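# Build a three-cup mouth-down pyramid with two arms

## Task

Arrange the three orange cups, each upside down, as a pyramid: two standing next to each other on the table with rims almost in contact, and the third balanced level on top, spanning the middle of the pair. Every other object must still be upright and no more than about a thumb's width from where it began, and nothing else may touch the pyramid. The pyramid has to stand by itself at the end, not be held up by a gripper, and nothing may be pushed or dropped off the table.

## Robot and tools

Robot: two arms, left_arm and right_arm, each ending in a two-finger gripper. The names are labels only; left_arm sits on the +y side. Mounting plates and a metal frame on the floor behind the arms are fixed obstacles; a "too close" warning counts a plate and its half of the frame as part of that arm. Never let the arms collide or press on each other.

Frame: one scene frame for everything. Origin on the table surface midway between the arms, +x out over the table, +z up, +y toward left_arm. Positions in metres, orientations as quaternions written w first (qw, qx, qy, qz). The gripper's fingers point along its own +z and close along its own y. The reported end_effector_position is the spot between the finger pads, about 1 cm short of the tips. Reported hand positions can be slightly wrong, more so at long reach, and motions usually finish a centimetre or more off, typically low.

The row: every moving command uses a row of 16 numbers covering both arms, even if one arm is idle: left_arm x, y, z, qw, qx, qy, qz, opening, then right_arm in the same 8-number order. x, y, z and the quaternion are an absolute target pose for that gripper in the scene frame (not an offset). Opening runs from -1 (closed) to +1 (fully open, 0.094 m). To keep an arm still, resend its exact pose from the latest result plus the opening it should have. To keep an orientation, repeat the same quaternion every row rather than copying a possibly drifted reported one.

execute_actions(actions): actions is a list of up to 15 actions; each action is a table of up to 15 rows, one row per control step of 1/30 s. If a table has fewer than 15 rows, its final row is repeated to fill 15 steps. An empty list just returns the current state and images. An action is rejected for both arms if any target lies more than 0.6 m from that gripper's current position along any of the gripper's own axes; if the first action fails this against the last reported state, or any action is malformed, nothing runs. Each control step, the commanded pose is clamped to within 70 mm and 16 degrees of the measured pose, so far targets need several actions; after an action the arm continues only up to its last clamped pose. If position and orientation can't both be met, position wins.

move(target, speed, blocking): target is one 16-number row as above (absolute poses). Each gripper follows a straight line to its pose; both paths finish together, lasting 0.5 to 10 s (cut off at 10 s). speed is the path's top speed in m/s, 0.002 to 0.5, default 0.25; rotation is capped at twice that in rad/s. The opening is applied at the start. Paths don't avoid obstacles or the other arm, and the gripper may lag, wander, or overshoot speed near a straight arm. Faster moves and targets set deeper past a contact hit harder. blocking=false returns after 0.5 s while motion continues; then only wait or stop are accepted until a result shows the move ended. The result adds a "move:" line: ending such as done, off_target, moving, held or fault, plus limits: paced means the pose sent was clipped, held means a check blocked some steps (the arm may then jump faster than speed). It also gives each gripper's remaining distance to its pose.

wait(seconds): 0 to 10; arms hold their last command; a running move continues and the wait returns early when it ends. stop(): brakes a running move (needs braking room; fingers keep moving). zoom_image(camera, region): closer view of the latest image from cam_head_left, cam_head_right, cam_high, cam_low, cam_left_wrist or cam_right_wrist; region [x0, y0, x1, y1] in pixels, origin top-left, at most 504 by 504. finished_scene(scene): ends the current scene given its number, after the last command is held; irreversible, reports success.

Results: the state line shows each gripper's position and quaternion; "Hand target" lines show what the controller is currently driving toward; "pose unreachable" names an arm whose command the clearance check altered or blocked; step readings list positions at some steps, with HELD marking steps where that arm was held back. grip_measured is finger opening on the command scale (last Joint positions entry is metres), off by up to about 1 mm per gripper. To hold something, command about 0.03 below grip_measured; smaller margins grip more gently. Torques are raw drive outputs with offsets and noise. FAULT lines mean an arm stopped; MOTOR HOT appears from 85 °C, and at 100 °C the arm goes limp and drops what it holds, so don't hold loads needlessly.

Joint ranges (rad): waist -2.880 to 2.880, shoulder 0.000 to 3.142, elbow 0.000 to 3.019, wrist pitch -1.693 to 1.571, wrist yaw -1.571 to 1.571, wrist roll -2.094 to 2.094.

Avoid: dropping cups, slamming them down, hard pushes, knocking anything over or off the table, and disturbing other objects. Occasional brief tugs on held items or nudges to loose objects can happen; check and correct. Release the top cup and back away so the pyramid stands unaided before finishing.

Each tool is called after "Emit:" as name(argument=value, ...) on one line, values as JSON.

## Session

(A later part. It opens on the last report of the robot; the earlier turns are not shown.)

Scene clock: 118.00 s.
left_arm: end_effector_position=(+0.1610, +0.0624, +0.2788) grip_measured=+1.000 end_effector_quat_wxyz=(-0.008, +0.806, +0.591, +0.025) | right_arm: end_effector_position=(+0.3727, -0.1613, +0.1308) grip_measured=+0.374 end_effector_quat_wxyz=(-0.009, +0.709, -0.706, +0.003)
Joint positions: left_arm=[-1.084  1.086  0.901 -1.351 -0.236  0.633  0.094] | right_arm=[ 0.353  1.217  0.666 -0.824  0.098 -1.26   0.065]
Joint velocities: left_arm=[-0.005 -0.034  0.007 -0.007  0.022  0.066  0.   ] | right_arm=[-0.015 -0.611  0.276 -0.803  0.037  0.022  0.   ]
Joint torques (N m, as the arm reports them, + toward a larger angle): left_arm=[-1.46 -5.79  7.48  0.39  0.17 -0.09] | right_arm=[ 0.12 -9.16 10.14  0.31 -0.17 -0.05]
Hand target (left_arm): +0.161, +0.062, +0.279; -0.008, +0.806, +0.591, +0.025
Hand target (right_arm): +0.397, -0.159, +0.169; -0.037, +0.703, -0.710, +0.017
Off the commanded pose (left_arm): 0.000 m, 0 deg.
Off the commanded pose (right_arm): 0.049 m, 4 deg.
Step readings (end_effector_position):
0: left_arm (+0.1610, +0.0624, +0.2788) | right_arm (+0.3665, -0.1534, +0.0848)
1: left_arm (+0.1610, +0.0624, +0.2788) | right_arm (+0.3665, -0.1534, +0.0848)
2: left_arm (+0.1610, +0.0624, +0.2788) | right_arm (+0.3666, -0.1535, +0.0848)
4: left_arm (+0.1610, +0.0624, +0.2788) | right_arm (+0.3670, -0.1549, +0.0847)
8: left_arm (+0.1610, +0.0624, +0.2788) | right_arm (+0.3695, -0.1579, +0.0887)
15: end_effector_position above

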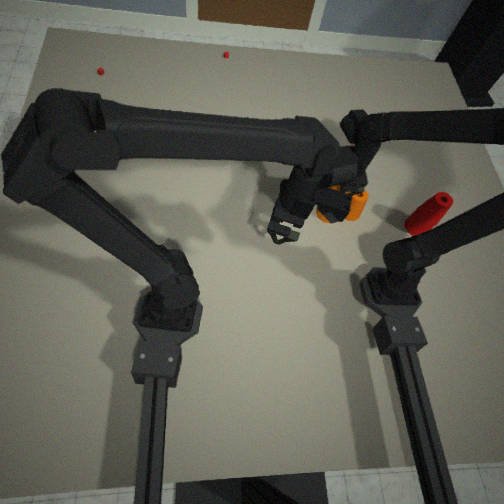

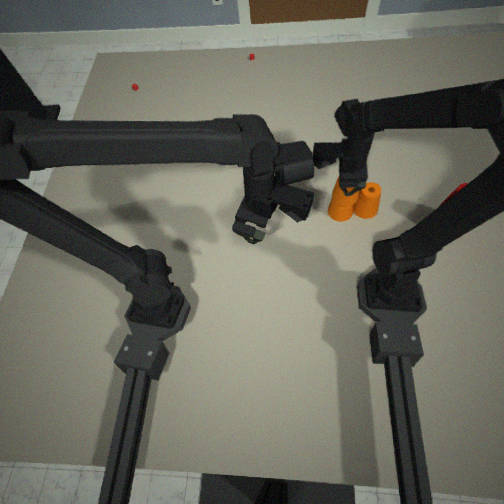

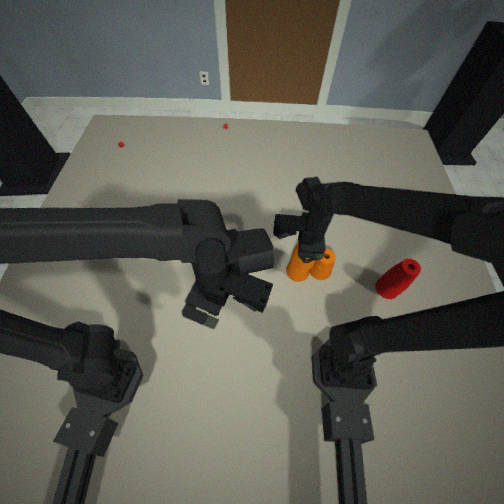

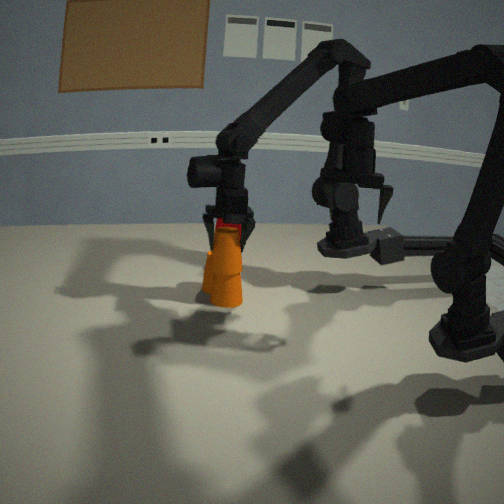

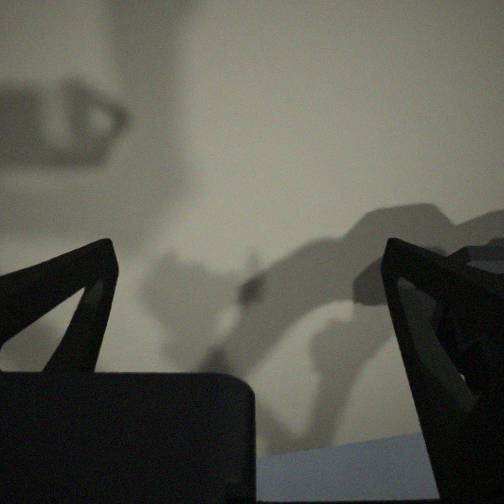

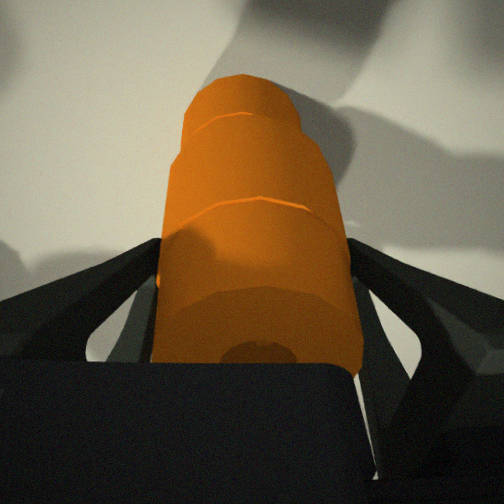

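Emit:
execute_actions(actions=[])

Scene clock: 119.63 s.
left_arm: end_effector_position=(+0.1610, +0.0624, +0.2788) grip_measured=+1.000 end_effector_quat_wxyz=(-0.008, +0.806, +0.591, +0.025) | right_arm: end_effector_position=(+0.3809, -0.1615, +0.1577) grip_measured=+0.374 end_effector_quat_wxyz=(-0.026, +0.707, -0.707, +0.012)
Joint positions: left_arm=[-1.084  1.086  0.901 -1.351 -0.236  0.633  0.094] | right_arm=[ 0.353  1.155  0.696 -0.877  0.098 -1.26   0.065]
Joint velocities: left_arm=[-0.024  0.005 -0.002 -0.007 -0.051 -0.007  0.   ] | right_arm=[ 0.005 -0.005 -0.007 -0.017  0.022 -0.022 -0.   ]
Joint torques (N m, as the arm reports them, + toward a larger angle): left_arm=[-1.22 -6.27  7.64  0.48  0.22 -0.11] | right_arm=[-0.56 -7.42  9.59  0.26 -0.16 -0.05]
Hand target (left_arm): +0.161, +0.062, +0.279; -0.008, +0.806, +0.591, +0.025
Hand target (right_arm): +0.397, -0.159, +0.169; -0.037, +0.703, -0.710, +0.018
Off the commanded pose (left_arm): 0.000 m, 0 deg.
Off the commanded pose (right_arm): 0.023 m, 1 deg.

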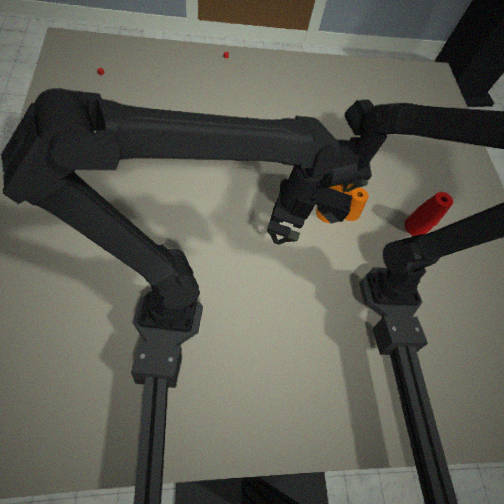

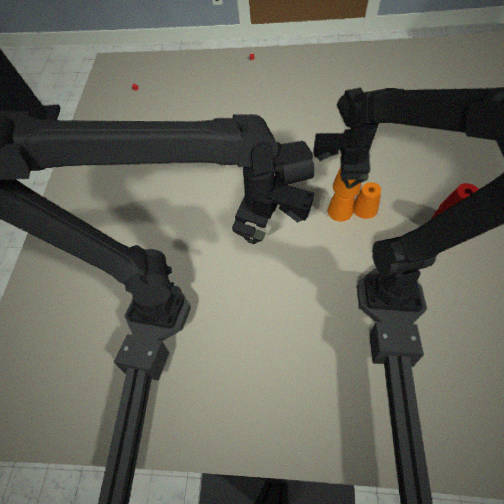

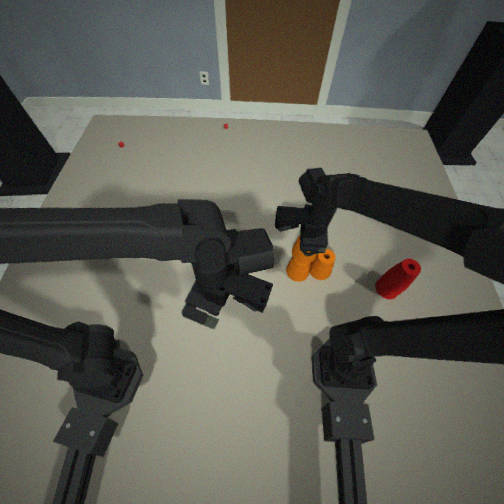

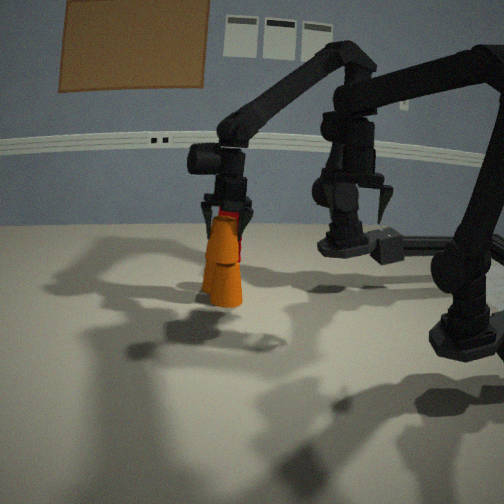

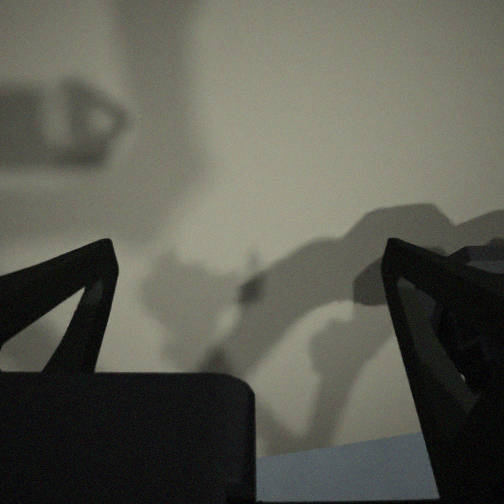

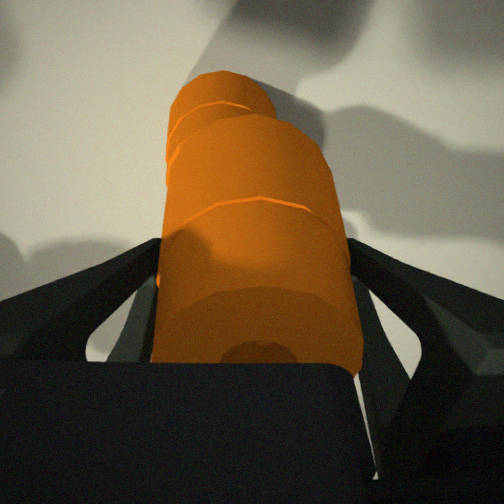

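Emit:
zoom_image(camera="cam_low", region=[170, 190, 300, 320])

Emit:
zoom_image(camera="cam_head_right", region=[320, 165, 390, 230])

Region (170, 190, 300, 320) of cam_low's 504x504 image, scaled by 3.877, with more detail than that image has.

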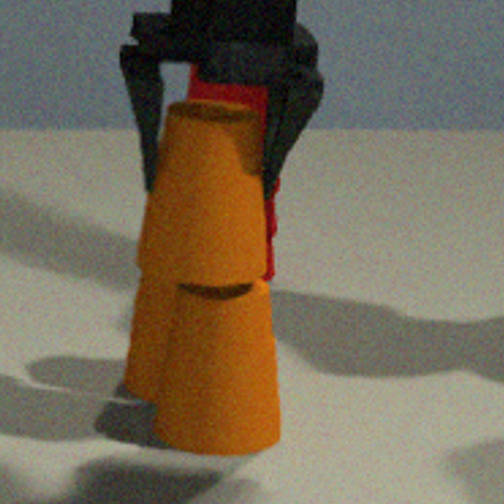

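Region (320, 165, 390, 230) of cam_head_right's 504x504 image, scaled by 7.200, with more detail than that image has; it fills the top 468 rows of this view, and the rest is white.

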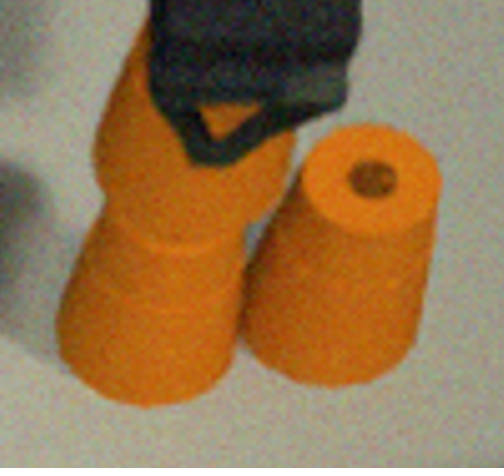

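Emit:
zoom_image(camera="cam_right_wrist", region=[130, 50, 380, 300])

Emit:
zoom_image(camera="cam_high", region=[275, 225, 345, 290])

Region (130, 50, 380, 300) of cam_right_wrist's 504x504 image, scaled by 2.016, with more detail than that image has.

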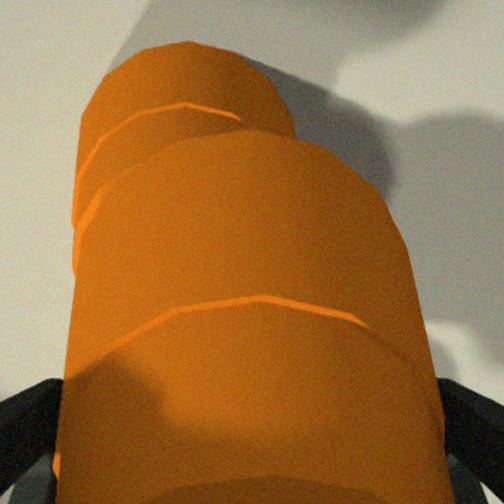

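Region (275, 225, 345, 290) of cam_high's 504x504 image, scaled by 7.200, with more detail than that image has; it fills the top 468 rows of this view, and the rest is white.

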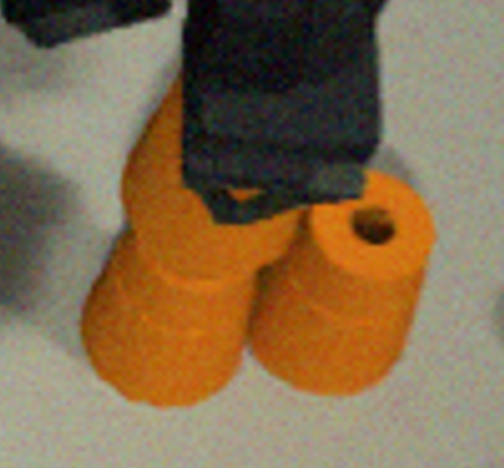

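Emit:
execute_actions(actions=[[
[0.1610,0.0624,0.2788,-0.008,0.806,0.591,0.025,1.0, 0.3925,-0.1612,0.1667,-0.0340,0.7044,-0.7098,0.0158,0.345],
[0.1610,0.0624,0.2788,-0.008,0.806,0.591,0.025,1.0, 0.3877,-0.1648,0.1645,-0.0304,0.7047,-0.7095,0.0144,0.345],
[0.1610,0.0624,0.2788,-0.008,0.806,0.591,0.025,1.0, 0.3832,-0.1691,0.1612,-0.0247,0.7052,-0.7090,0.0121,0.345],
[0.1610,0.0624,0.2788,-0.008,0.806,0.591,0.025,1.0, 0.3815,-0.1734,0.1596,-0.0215,0.7055,-0.7087,0.0109,0.345],
[0.1610,0.0624,0.2788,-0.008,0.806,0.591,0.025,1.0, 0.3807,-0.1777,0.1587,-0.0190,0.7057,-0.7085,0.0100,0.345],
[0.1610,0.0624,0.2788,-0.008,0.806,0.591,0.025,1.0, 0.3798,-0.1823,0.1578,-0.0164,0.7059,-0.7083,0.0090,0.345],
[0.1610,0.0624,0.2788,-0.008,0.806,0.591,0.025,1.0, 0.3788,-0.1867,0.1568,-0.0140,0.7061,-0.7081,0.0079,0.345],
[0.1610,0.0624,0.2788,-0.008,0.806,0.591,0.025,1.0, 0.3778,-0.1906,0.1559,-0.0118,0.7063,-0.7079,0.0069,0.345],
[0.1610,0.0624,0.2788,-0.008,0.806,0.591,0.025,1.0, 0.3767,-0.1937,0.1551,-0.0099,0.7064,-0.7078,0.0059,0.345],
[0.1610,0.0624,0.2788,-0.008,0.806,0.591,0.025,1.0, 0.3756,-0.1958,0.1544,-0.0083,0.7065,-0.7077,0.0050,0.345],
[0.1610,0.0624,0.2788,-0.008,0.806,0.591,0.025,1.0, 0.3746,-0.1967,0.1537,-0.0072,0.7066,-0.7076,0.0044,0.345],
[0.1610,0.0624,0.2788,-0.008,0.806,0.591,0.025,1.0, 0.3737,-0.1969,0.1531,-0.0064,0.7067,-0.7075,0.0039,0.345],
[0.1610,0.0624,0.2788,-0.008,0.806,0.591,0.025,1.0, 0.3727,-0.1970,0.1525,-0.0055,0.7067,-0.7075,0.0034,0.345]
]])

Scene clock: 138.80 s.
left_arm: end_effector_position=(+0.1610, +0.0624, +0.2788) grip_measured=+1.000 end_effector_quat_wxyz=(-0.008, +0.806, +0.591, +0.025) | right_arm: end_effector_position=(+0.3759, -0.1951, +0.1502) grip_measured=+0.374 end_effector_quat_wxyz=(-0.005, +0.698, -0.716, +0.004)
Joint positions: left_arm=[-1.084  1.086  0.901 -1.351 -0.236  0.633  0.094] | right_arm=[ 0.247  1.155  0.681 -0.898  0.082 -1.333  0.065]
Joint velocities: left_arm=[ 0.015 -0.005  0.007 -0.012 -0.066 -0.022  0.   ] | right_arm=[-0.005  0.005 -0.071 -0.032 -0.037 -0.11  -0.001]
Joint torques (N m, as the arm reports them, + toward a larger angle): left_arm=[-1.2  -6.01  7.83  0.27  0.22 -0.1 ] | right_arm=[-0.64 -8.69  6.19  0.19 -0.24 -0.27]
Hand target (left_arm): +0.161, +0.062, +0.279; -0.008, +0.806, +0.591, +0.025
Hand target (right_arm): +0.373, -0.197, +0.152; -0.006, +0.706, -0.708, +0.002
Off the commanded pose (left_arm): 0.000 m, 0 deg.
Off the commanded pose (right_arm): 0.004 m, 1 deg.
Step readings (end_effector_position):
0: left_arm (+0.1610, +0.0624, +0.2788) | right_arm (+0.3809, -0.1615, +0.1577)
1: left_arm (+0.1610, +0.0624, +0.2788) | right_arm (+0.3809, -0.1615, +0.1577)
2: left_arm (+0.1610, +0.0624, +0.2788) | right_arm (+0.3808, -0.1615, +0.1577)
4: left_arm (+0.1610, +0.0624, +0.2788) | right_arm (+0.3803, -0.1626, +0.1575)
8: left_arm (+0.1610, +0.0624, +0.2788) | right_arm (+0.3812, -0.1752, +0.1562)
15: end_effector_position above

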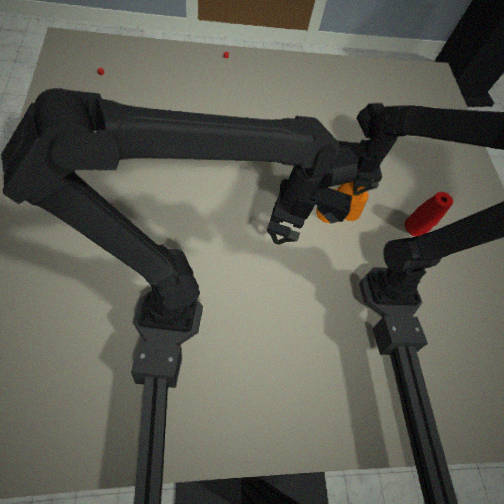

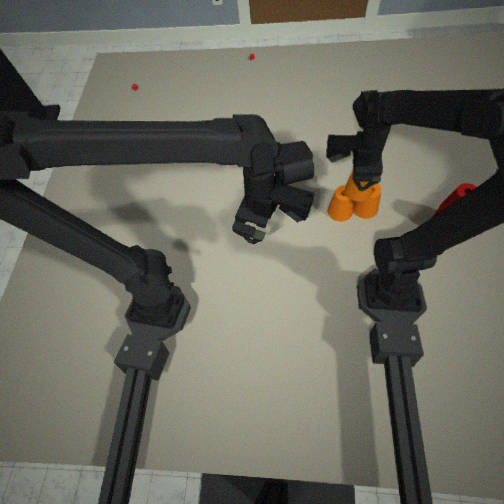

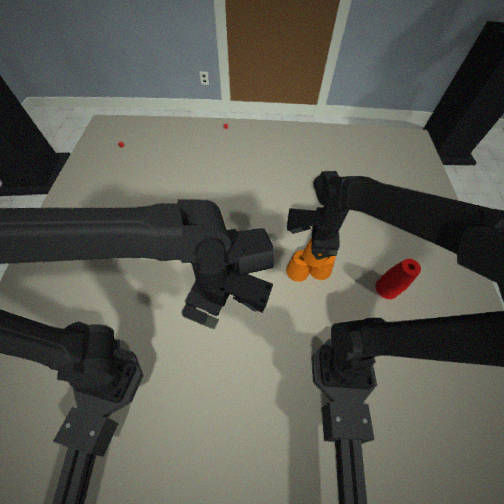

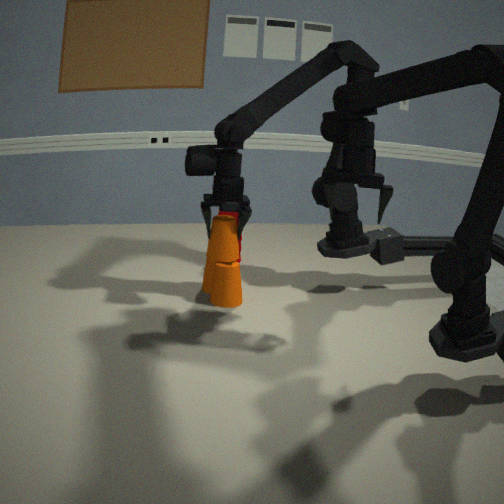

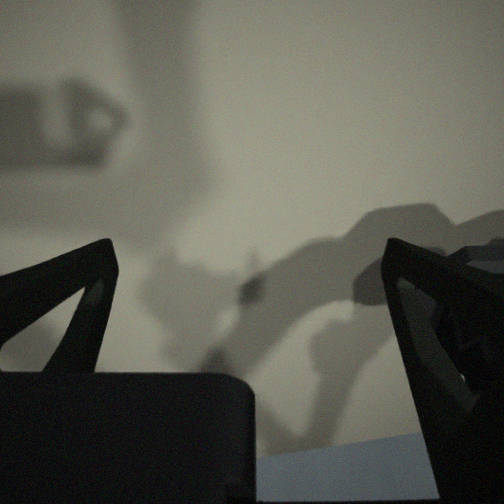

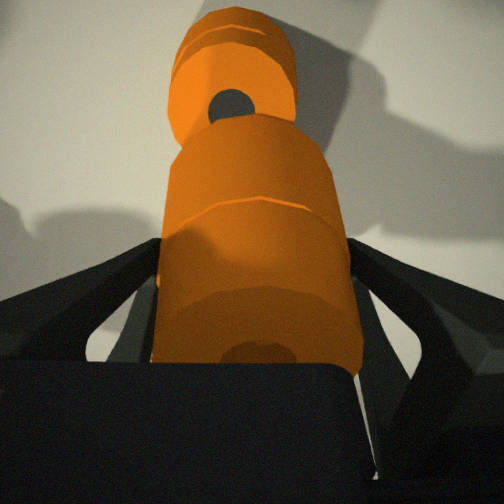

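Emit:
execute_actions(actions=[])

Scene clock: 140.60 s.
left_arm: end_effector_position=(+0.1610, +0.0624, +0.2788) grip_measured=+1.000 end_effector_quat_wxyz=(-0.008, +0.806, +0.591, +0.025) | right_arm: end_effector_position=(+0.3747, -0.1951, +0.1496) grip_measured=+0.374 end_effector_quat_wxyz=(-0.004, +0.703, -0.711, +0.002)
Joint positions: left_arm=[-1.084  1.086  0.901 -1.351 -0.236  0.633  0.094] | right_arm=[ 0.247  1.155  0.679 -0.899  0.081 -1.348  0.065]
Joint velocities: left_arm=[-0.005  0.005 -0.012  0.012  0.037 -0.066  0.   ] | right_arm=[ 0.005 -0.034  0.022  0.002  0.066 -0.007 -0.   ]
Joint torques (N m, as the arm reports them, + toward a larger angle): left_arm=[-1.07 -6.4   7.63  0.49  0.22 -0.12] | right_arm=[-0.79 -8.6   6.05  0.19 -0.21 -0.26]
Hand target (left_arm): +0.161, +0.062, +0.279; -0.008, +0.806, +0.591, +0.025
Hand target (right_arm): +0.373, -0.197, +0.152; -0.006, +0.706, -0.708, +0.003
Off the commanded pose (left_arm): 0.000 m, 0 deg.
Off the commanded pose (right_arm): 0.004 m, 1 deg.

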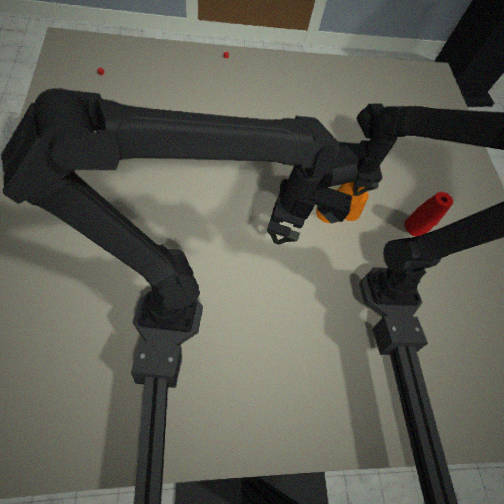

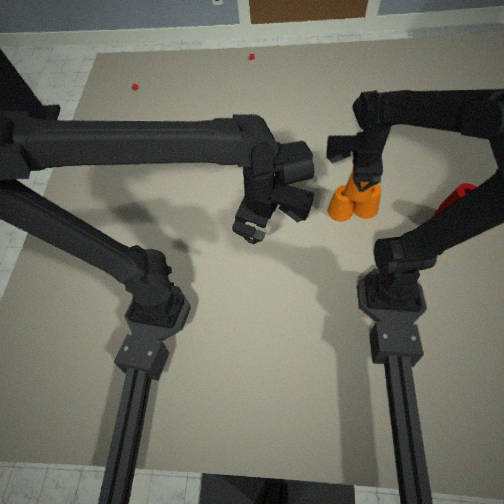

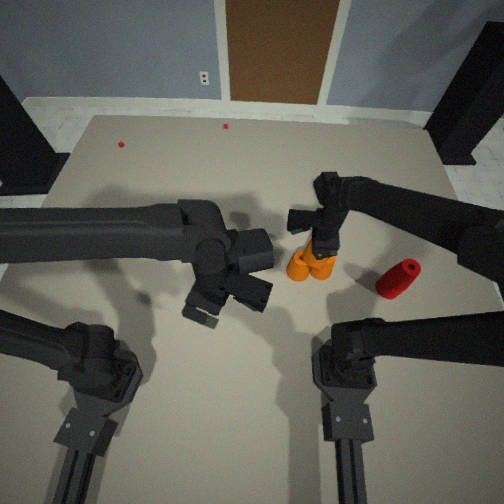

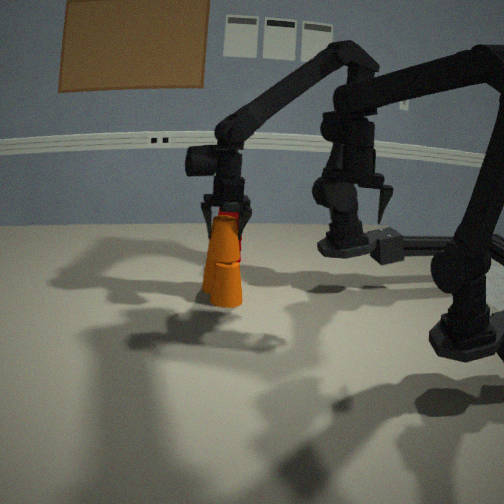

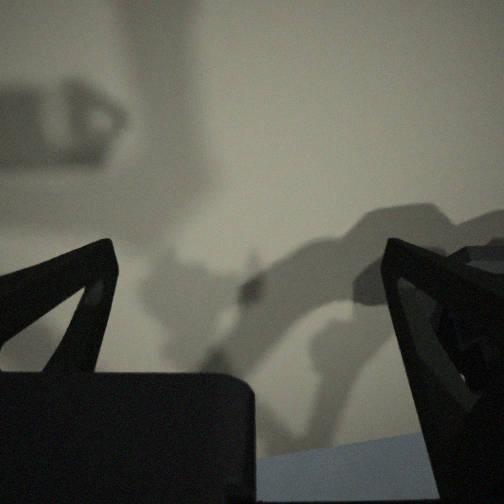

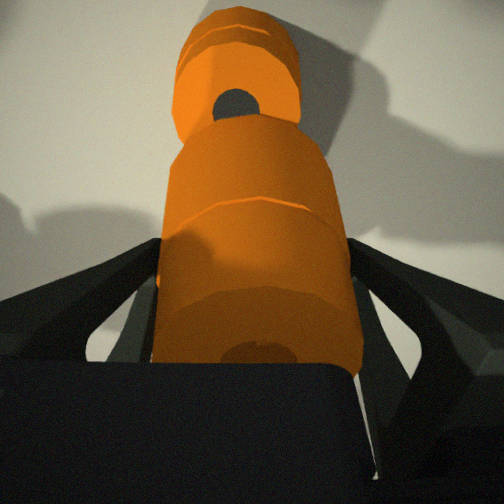

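Emit:
zoom_image(camera="cam_right_wrist", region=[160, 0, 340, 180])

Emit:
zoom_image(camera="cam_head_right", region=[320, 165, 390, 230])

Emit:
zoom_image(camera="cam_low", region=[190, 230, 260, 300])

Region (160, 0, 340, 180) of cam_right_wrist's 504x504 image, scaled by 2.800, with more detail than that image has.

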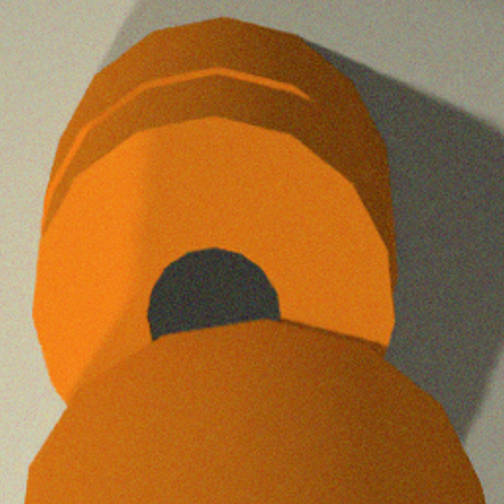

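Region (320, 165, 390, 230) of cam_head_right's 504x504 image, scaled by 7.200, with more detail than that image has; it fills the top 468 rows of this view, and the rest is white.

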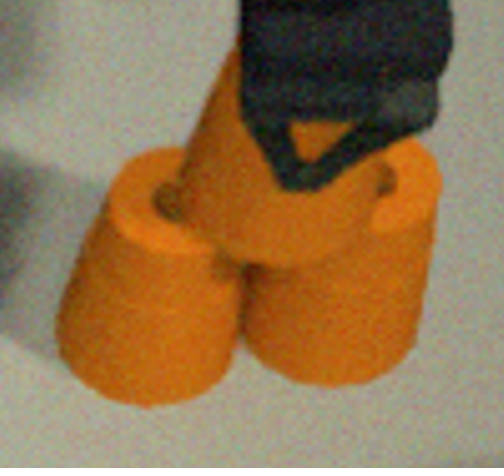

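Region (190, 230, 260, 300) of cam_low's 504x504 image, scaled by 7.200, with more detail than that image has.

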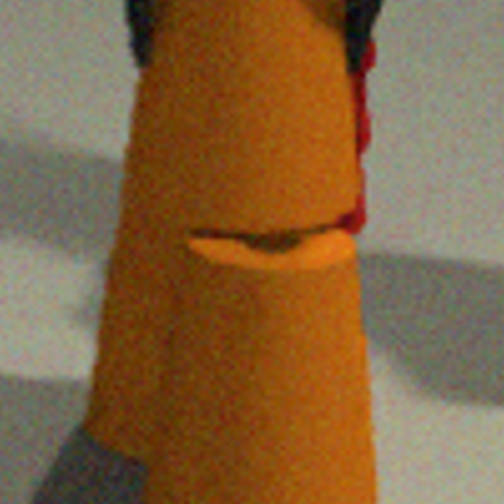

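Emit:
execute_actions(actions=[[
[0.1610,0.0624,0.2788,-0.008,0.806,0.591,0.025,1.0, 0.3749,-0.1964,0.1514,-0.0081,0.7065,-0.7077,0.0049,0.345],
[0.1610,0.0624,0.2788,-0.008,0.806,0.591,0.025,1.0, 0.3757,-0.1960,0.1497,-0.0091,0.7065,-0.7077,0.0055,0.345],
[0.1610,0.0624,0.2788,-0.008,0.806,0.591,0.025,1.0, 0.3759,-0.1959,0.1492,-0.0101,0.7064,-0.7078,0.0061,0.345],
[0.1610,0.0624,0.2788,-0.008,0.806,0.591,0.025,1.0, 0.3762,-0.1958,0.1487,-0.0111,0.7063,-0.7079,0.0067,0.345],
[0.1610,0.0624,0.2788,-0.008,0.806,0.591,0.025,1.0, 0.3765,-0.1957,0.1483,-0.0121,0.7062,-0.7080,0.0074,0.345],
[0.1610,0.0624,0.2788,-0.008,0.806,0.591,0.025,1.0, 0.3768,-0.1956,0.1478,-0.0131,0.7062,-0.7080,0.0080,0.345],
[0.1610,0.0624,0.2788,-0.008,0.806,0.591,0.025,1.0, 0.3760,-0.1958,0.1473,-0.0125,0.7062,-0.7080,0.0076,0.345],
[0.1610,0.0624,0.2788,-0.008,0.806,0.591,0.025,1.0, 0.3753,-0.1959,0.1468,-0.0118,0.7063,-0.7079,0.0071,0.345],
[0.1610,0.0624,0.2788,-0.008,0.806,0.591,0.025,1.0, 0.3745,-0.1960,0.1463,-0.0111,0.7063,-0.7079,0.0067,0.345],
[0.1610,0.0624,0.2788,-0.008,0.806,0.591,0.025,1.0, 0.3738,-0.1962,0.1458,-0.0104,0.7064,-0.7078,0.0063,0.345],
[0.1610,0.0624,0.2788,-0.008,0.806,0.591,0.025,1.0, 0.3730,-0.1963,0.1454,-0.0098,0.7064,-0.7078,0.0059,0.345],
[0.1610,0.0624,0.2788,-0.008,0.806,0.591,0.025,1.0, 0.3723,-0.1964,0.1449,-0.0091,0.7065,-0.7077,0.0055,0.345]
]])

Scene clock: 149.10 s.
left_arm: end_effector_position=(+0.1610, +0.0624, +0.2788) grip_measured=+1.000 end_effector_quat_wxyz=(-0.008, +0.806, +0.591, +0.025) | right_arm: end_effector_position=(+0.3733, -0.1951, +0.1462) grip_measured=+0.374 end_effector_quat_wxyz=(-0.006, +0.703, -0.711, +0.004)
Joint positions: left_arm=[-1.084  1.086  0.901 -1.351 -0.236  0.633  0.094] | right_arm=[ 0.247  1.155  0.668 -0.882  0.081 -1.349  0.065]
Joint velocities: left_arm=[-0.015 -0.005  0.007  0.002 -0.037 -0.022  0.   ] | right_arm=[-0.005  0.005  0.022  0.007 -0.037 -0.022  0.   ]
Joint torques (N m, as the arm reports them, + toward a larger angle): left_arm=[-1.04 -6.41  7.78  0.53  0.2  -0.03] | right_arm=[-0.55 -8.04  5.6   0.8  -0.14 -0.26]
Hand target (left_arm): +0.161, +0.062, +0.279; -0.008, +0.806, +0.591, +0.025
Hand target (right_arm): +0.372, -0.196, +0.145; -0.009, +0.706, -0.708, +0.006
Off the commanded pose (left_arm): 0.000 m, 0 deg.
Off the commanded pose (right_arm): 0.002 m, 1 deg.
Step readings (end_effector_position):
0: left_arm (+0.1610, +0.0624, +0.2788) | right_arm (+0.3747, -0.1951, +0.1496)
1: left_arm (+0.1610, +0.0624, +0.2788) | right_arm (+0.3747, -0.1951, +0.1496)
2: left_arm (+0.1610, +0.0624, +0.2788) | right_arm (+0.3747, -0.1951, +0.1496)
4: left_arm (+0.1610, +0.0624, +0.2788) | right_arm (+0.3749, -0.1950, +0.1494)
8: left_arm (+0.1610, +0.0624, +0.2788) | right_arm (+0.3754, -0.1948, +0.1479)
15: end_effector_position above

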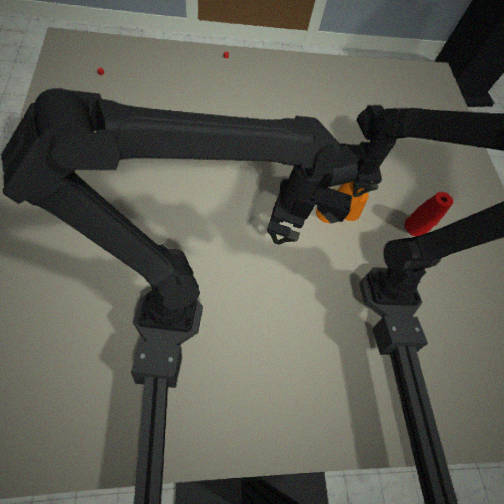

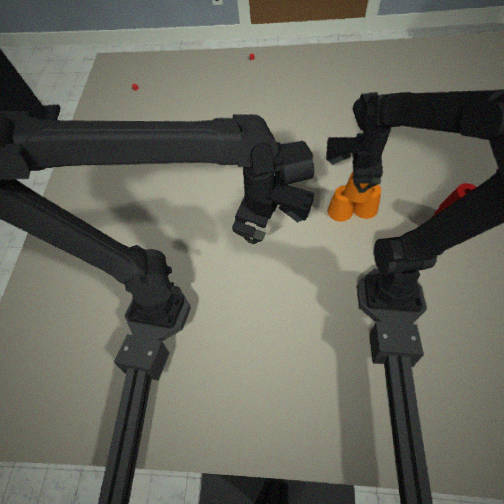

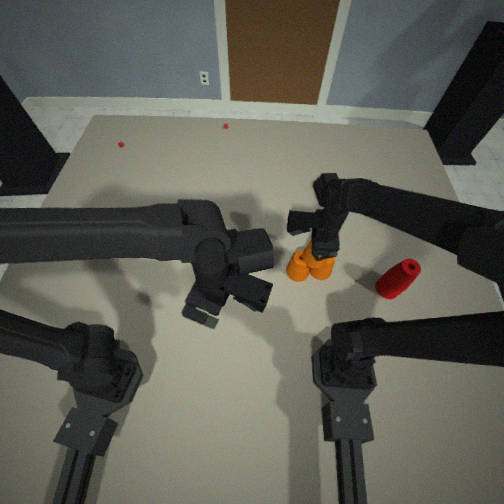

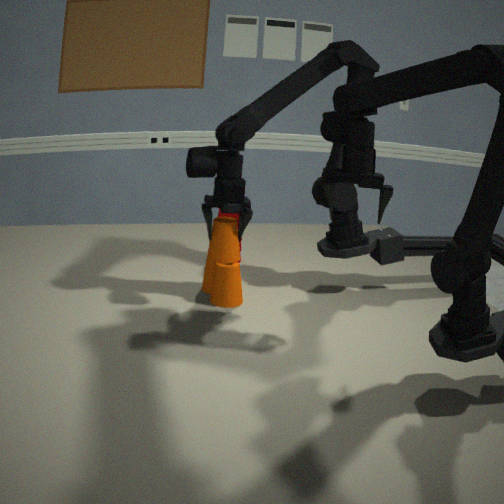

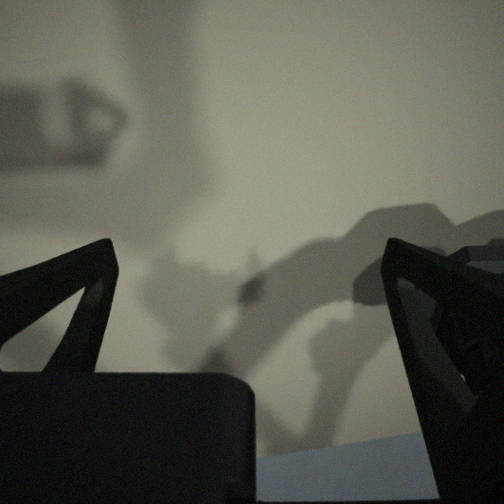

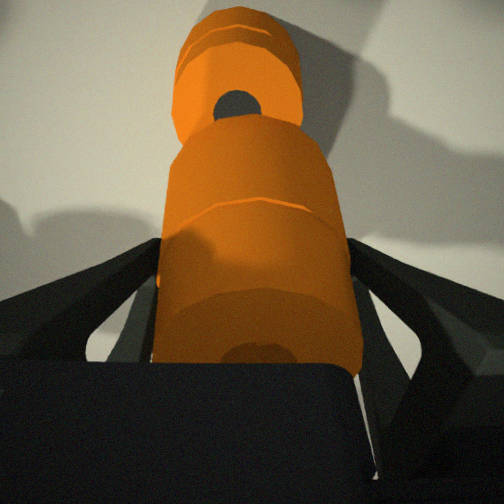

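Emit:
zoom_image(camera="cam_low", region=[190, 230, 260, 300])

Emit:
zoom_image(camera="cam_right_wrist", region=[160, 0, 340, 180])

Emit:
execute_actions(actions=[])

Region (190, 230, 260, 300) of cam_low's 504x504 image, scaled by 7.200, with more detail than that image has.

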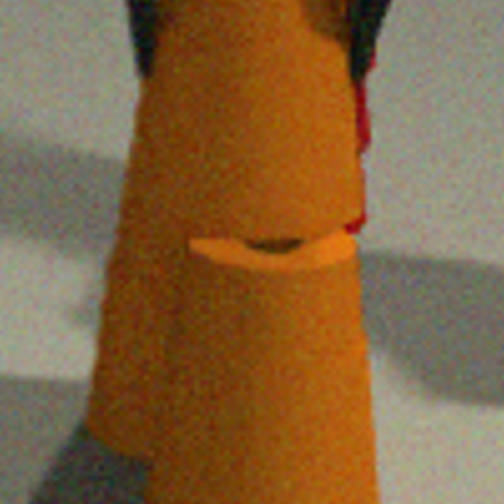

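Region (160, 0, 340, 180) of cam_right_wrist's 504x504 image, scaled by 2.800, with more detail than that image has.

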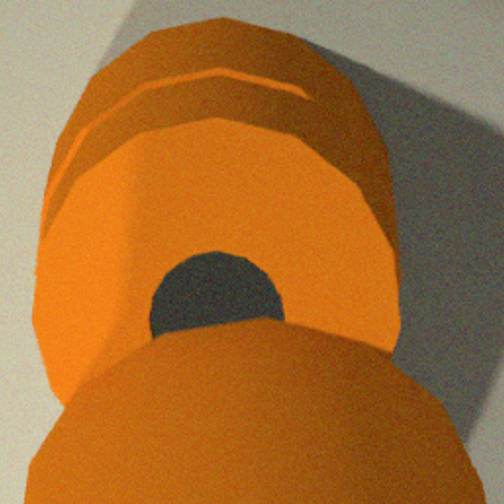

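Scene clock: 149.60 s.
left_arm: end_effector_position=(+0.1610, +0.0624, +0.2788) grip_measured=+1.000 end_effector_quat_wxyz=(-0.008, +0.806, +0.591, +0.025) | right_arm: end_effector_position=(+0.3733, -0.1951, +0.1462) grip_measured=+0.374 end_effector_quat_wxyz=(-0.006, +0.703, -0.711, +0.004)
Joint positions: left_arm=[-1.084  1.086  0.901 -1.351 -0.236  0.633  0.094] | right_arm=[ 0.247  1.155  0.668 -0.882  0.081 -1.349  0.065]
Joint velocities: left_arm=[ 0.005 -0.024  0.007 -0.007 -0.066 -0.037  0.   ] | right_arm=[-0.005 -0.005  0.002  0.002 -0.022 -0.051 -0.001]
Joint torques (N m, as the arm reports them, + toward a larger angle): left_arm=[-0.49 -6.21  7.52  0.39  0.21 -0.08] | right_arm=[-0.63 -7.85  5.46  0.87 -0.17 -0.26]
Hand target (left_arm): +0.161, +0.062, +0.279; -0.008, +0.806, +0.591, +0.025
Hand target (right_arm): +0.372, -0.196, +0.145; -0.009, +0.706, -0.708, +0.006
Off the commanded pose (left_arm): 0.000 m, 0 deg.
Off the commanded pose (right_arm): 0.002 m, 1 deg.

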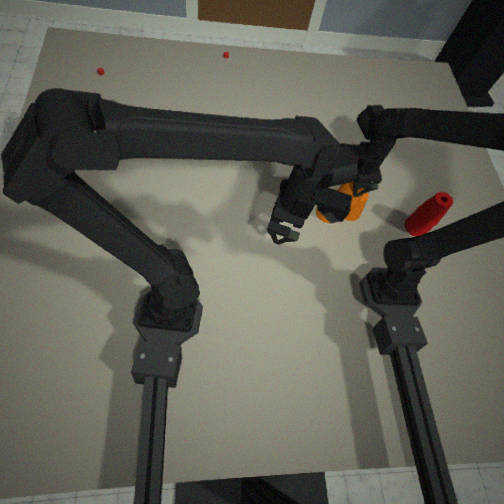

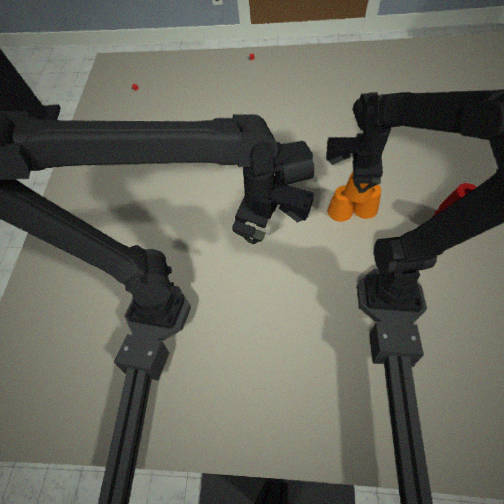

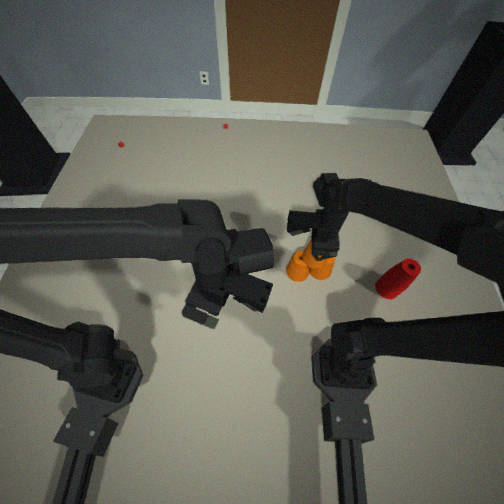

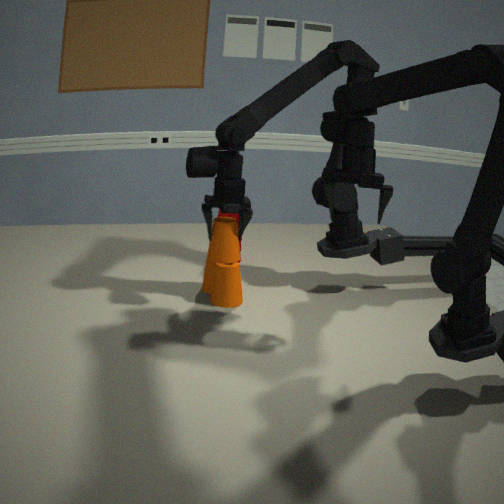

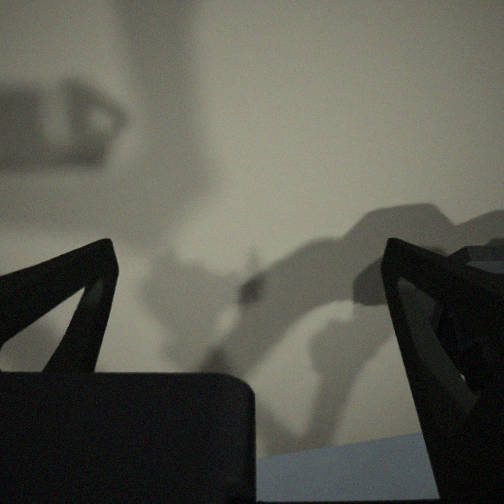

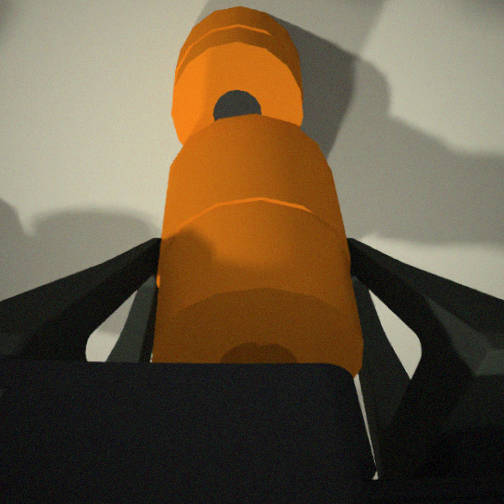

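Emit:
execute_actions(actions=[[
[0.1610,0.0624,0.2788,-0.008,0.806,0.591,0.025,1.0, 0.3769,-0.1956,0.1487,-0.0123,0.7062,-0.7080,0.0074,0.345],
[0.1610,0.0624,0.2788,-0.008,0.806,0.591,0.025,1.0, 0.3815,-0.1948,0.1525,-0.0154,0.7060,-0.7082,0.0094,0.345],
[0.1610,0.0624,0.2788,-0.008,0.806,0.591,0.025,1.0, 0.3815,-0.1948,0.1525,-0.0154,0.7060,-0.7082,0.0094,0.345],
[0.1610,0.0624,0.2788,-0.008,0.806,0.591,0.025,1.0, 0.3815,-0.1948,0.1525,-0.0154,0.7060,-0.7082,0.0094,0.345],
[0.1610,0.0624,0.2788,-0.008,0.806,0.591,0.025,1.0, 0.3815,-0.1948,0.1525,-0.0154,0.7060,-0.7082,0.0094,0.40],
[0.1610,0.0624,0.2788,-0.008,0.806,0.591,0.025,1.0, 0.3815,-0.1948,0.1525,-0.0154,0.7060,-0.7082,0.0094,0.55],
[0.1610,0.0624,0.2788,-0.008,0.806,0.591,0.025,1.0, 0.3815,-0.1948,0.1525,-0.0154,0.7060,-0.7082,0.0094,0.70],
[0.1610,0.0624,0.2788,-0.008,0.806,0.591,0.025,1.0, 0.3815,-0.1948,0.1525,-0.0154,0.7060,-0.7082,0.0094,0.85],
[0.1610,0.0624,0.2788,-0.008,0.806,0.591,0.025,1.0, 0.3828,-0.1948,0.1559,-0.0205,0.7056,-0.7086,0.0124,0.92],
[0.1610,0.0624,0.2788,-0.008,0.806,0.591,0.025,1.0, 0.3824,-0.1954,0.1610,-0.0243,0.7054,-0.7088,0.0148,0.92],
[0.1610,0.0624,0.2788,-0.008,0.806,0.591,0.025,1.0, 0.3830,-0.1957,0.1681,-0.0315,0.7049,-0.7093,0.0191,0.92],
[0.1610,0.0624,0.2788,-0.008,0.806,0.591,0.025,1.0, 0.3834,-0.1964,0.1766,-0.0396,0.7043,-0.7099,0.0240,0.92],
[0.1610,0.0624,0.2788,-0.008,0.806,0.591,0.025,1.0, 0.3833,-0.1971,0.1852,-0.0468,0.7038,-0.7104,0.0284,0.92],
[0.1610,0.0624,0.2788,-0.008,0.806,0.591,0.025,1.0, 0.3824,-0.1980,0.1923,-0.0515,0.7035,-0.7107,0.0312,0.92],
[0.1610,0.0624,0.2788,-0.008,0.806,0.591,0.025,1.0, 0.3801,-0.1989,0.1964,-0.0515,0.7035,-0.7107,0.0312,0.92]
]])

Scene clock: 154.03 s.
left_arm: end_effector_position=(+0.1610, +0.0624, +0.2788) grip_measured=+1.000 end_effector_quat_wxyz=(-0.008, +0.806, +0.591, +0.025) | right_arm: end_effector_position=(+0.3735, -0.1966, +0.1643) grip_measured=+0.919 end_effector_quat_wxyz=(-0.023, +0.702, -0.712, +0.015)
Joint positions: left_arm=[-1.084  1.086  0.901 -1.351 -0.236  0.633  0.094] | right_arm=[ 0.247  1.089  0.668 -0.907  0.081 -1.349  0.09 ]
Joint velocities: left_arm=[-0.005 -0.024 -0.007 -0.002  0.007 -0.037  0.   ] | right_arm=[ 0.005 -0.737 -0.007 -0.315 -0.066 -0.066 -0.   ]
Joint torques (N m, as the arm reports them, + toward a larger angle): left_arm=[-0.61 -6.08  7.71  0.57  0.24 -0.08] | right_arm=[-0.73 -9.76  8.12 -0.01 -0.23 -0.27]
Hand target (left_arm): +0.161, +0.062, +0.279; -0.008, +0.806, +0.591, +0.025
Hand target (right_arm): +0.381, -0.199, +0.192; -0.051, +0.702, -0.709, +0.032
Off the commanded pose (left_arm): 0.000 m, 0 deg.
Off the commanded pose (right_arm): 0.033 m, 4 deg.
Step readings (end_effector_position):
0: left_arm (+0.1610, +0.0624, +0.2788) | right_arm (+0.3733, -0.1951, +0.1462)
1: left_arm (+0.1610, +0.0624, +0.2788) | right_arm (+0.3733, -0.1951, +0.1462)
2: left_arm (+0.1610, +0.0624, +0.2788) | right_arm (+0.3733, -0.1951, +0.1462)
4: left_arm (+0.1610, +0.0624, +0.2788) | right_arm (+0.3733, -0.1951, +0.1462)
8: left_arm (+0.1610, +0.0624, +0.2788) | right_arm (+0.3733, -0.1951, +0.1462)
15: end_effector_position above

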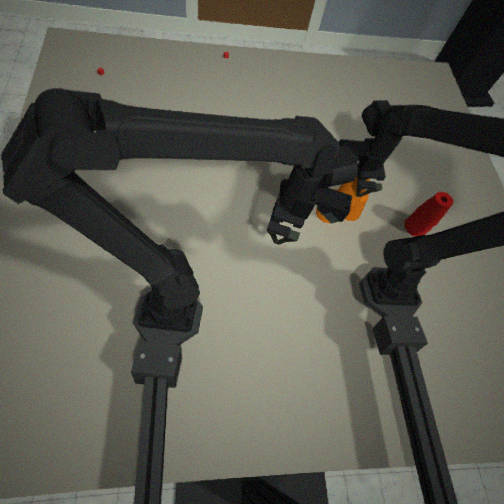

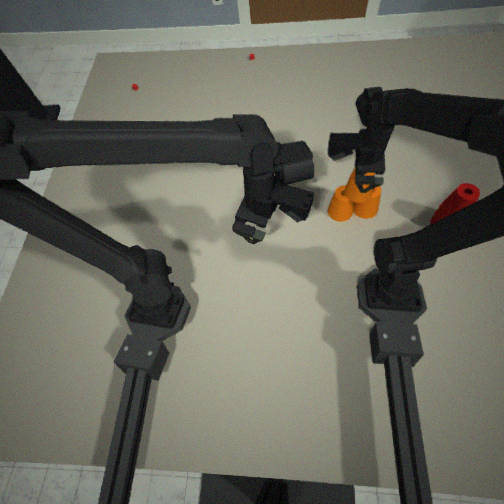

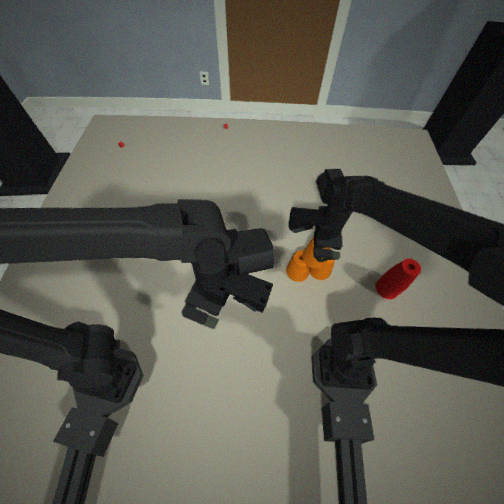

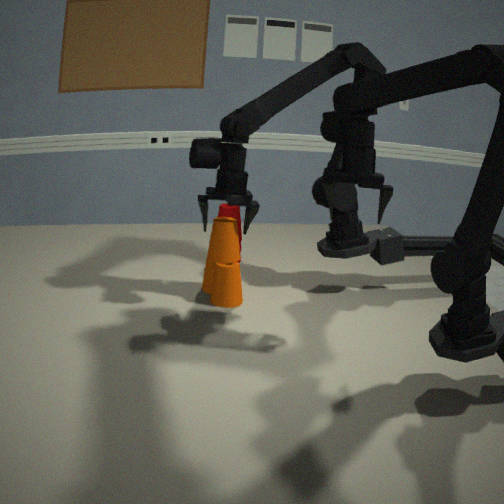

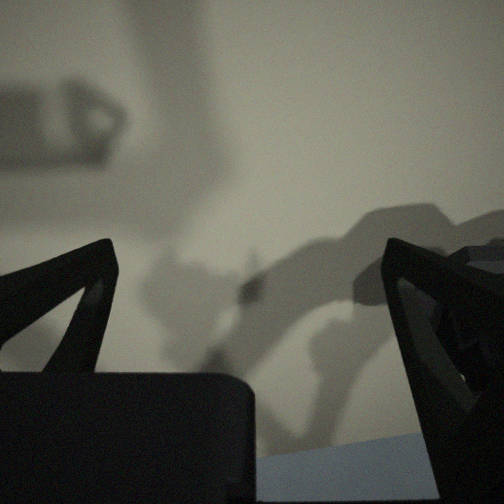

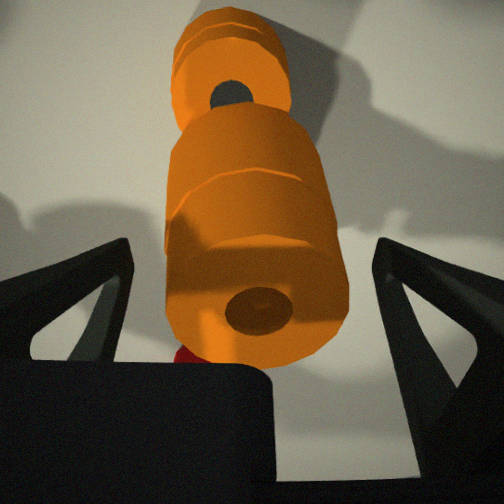

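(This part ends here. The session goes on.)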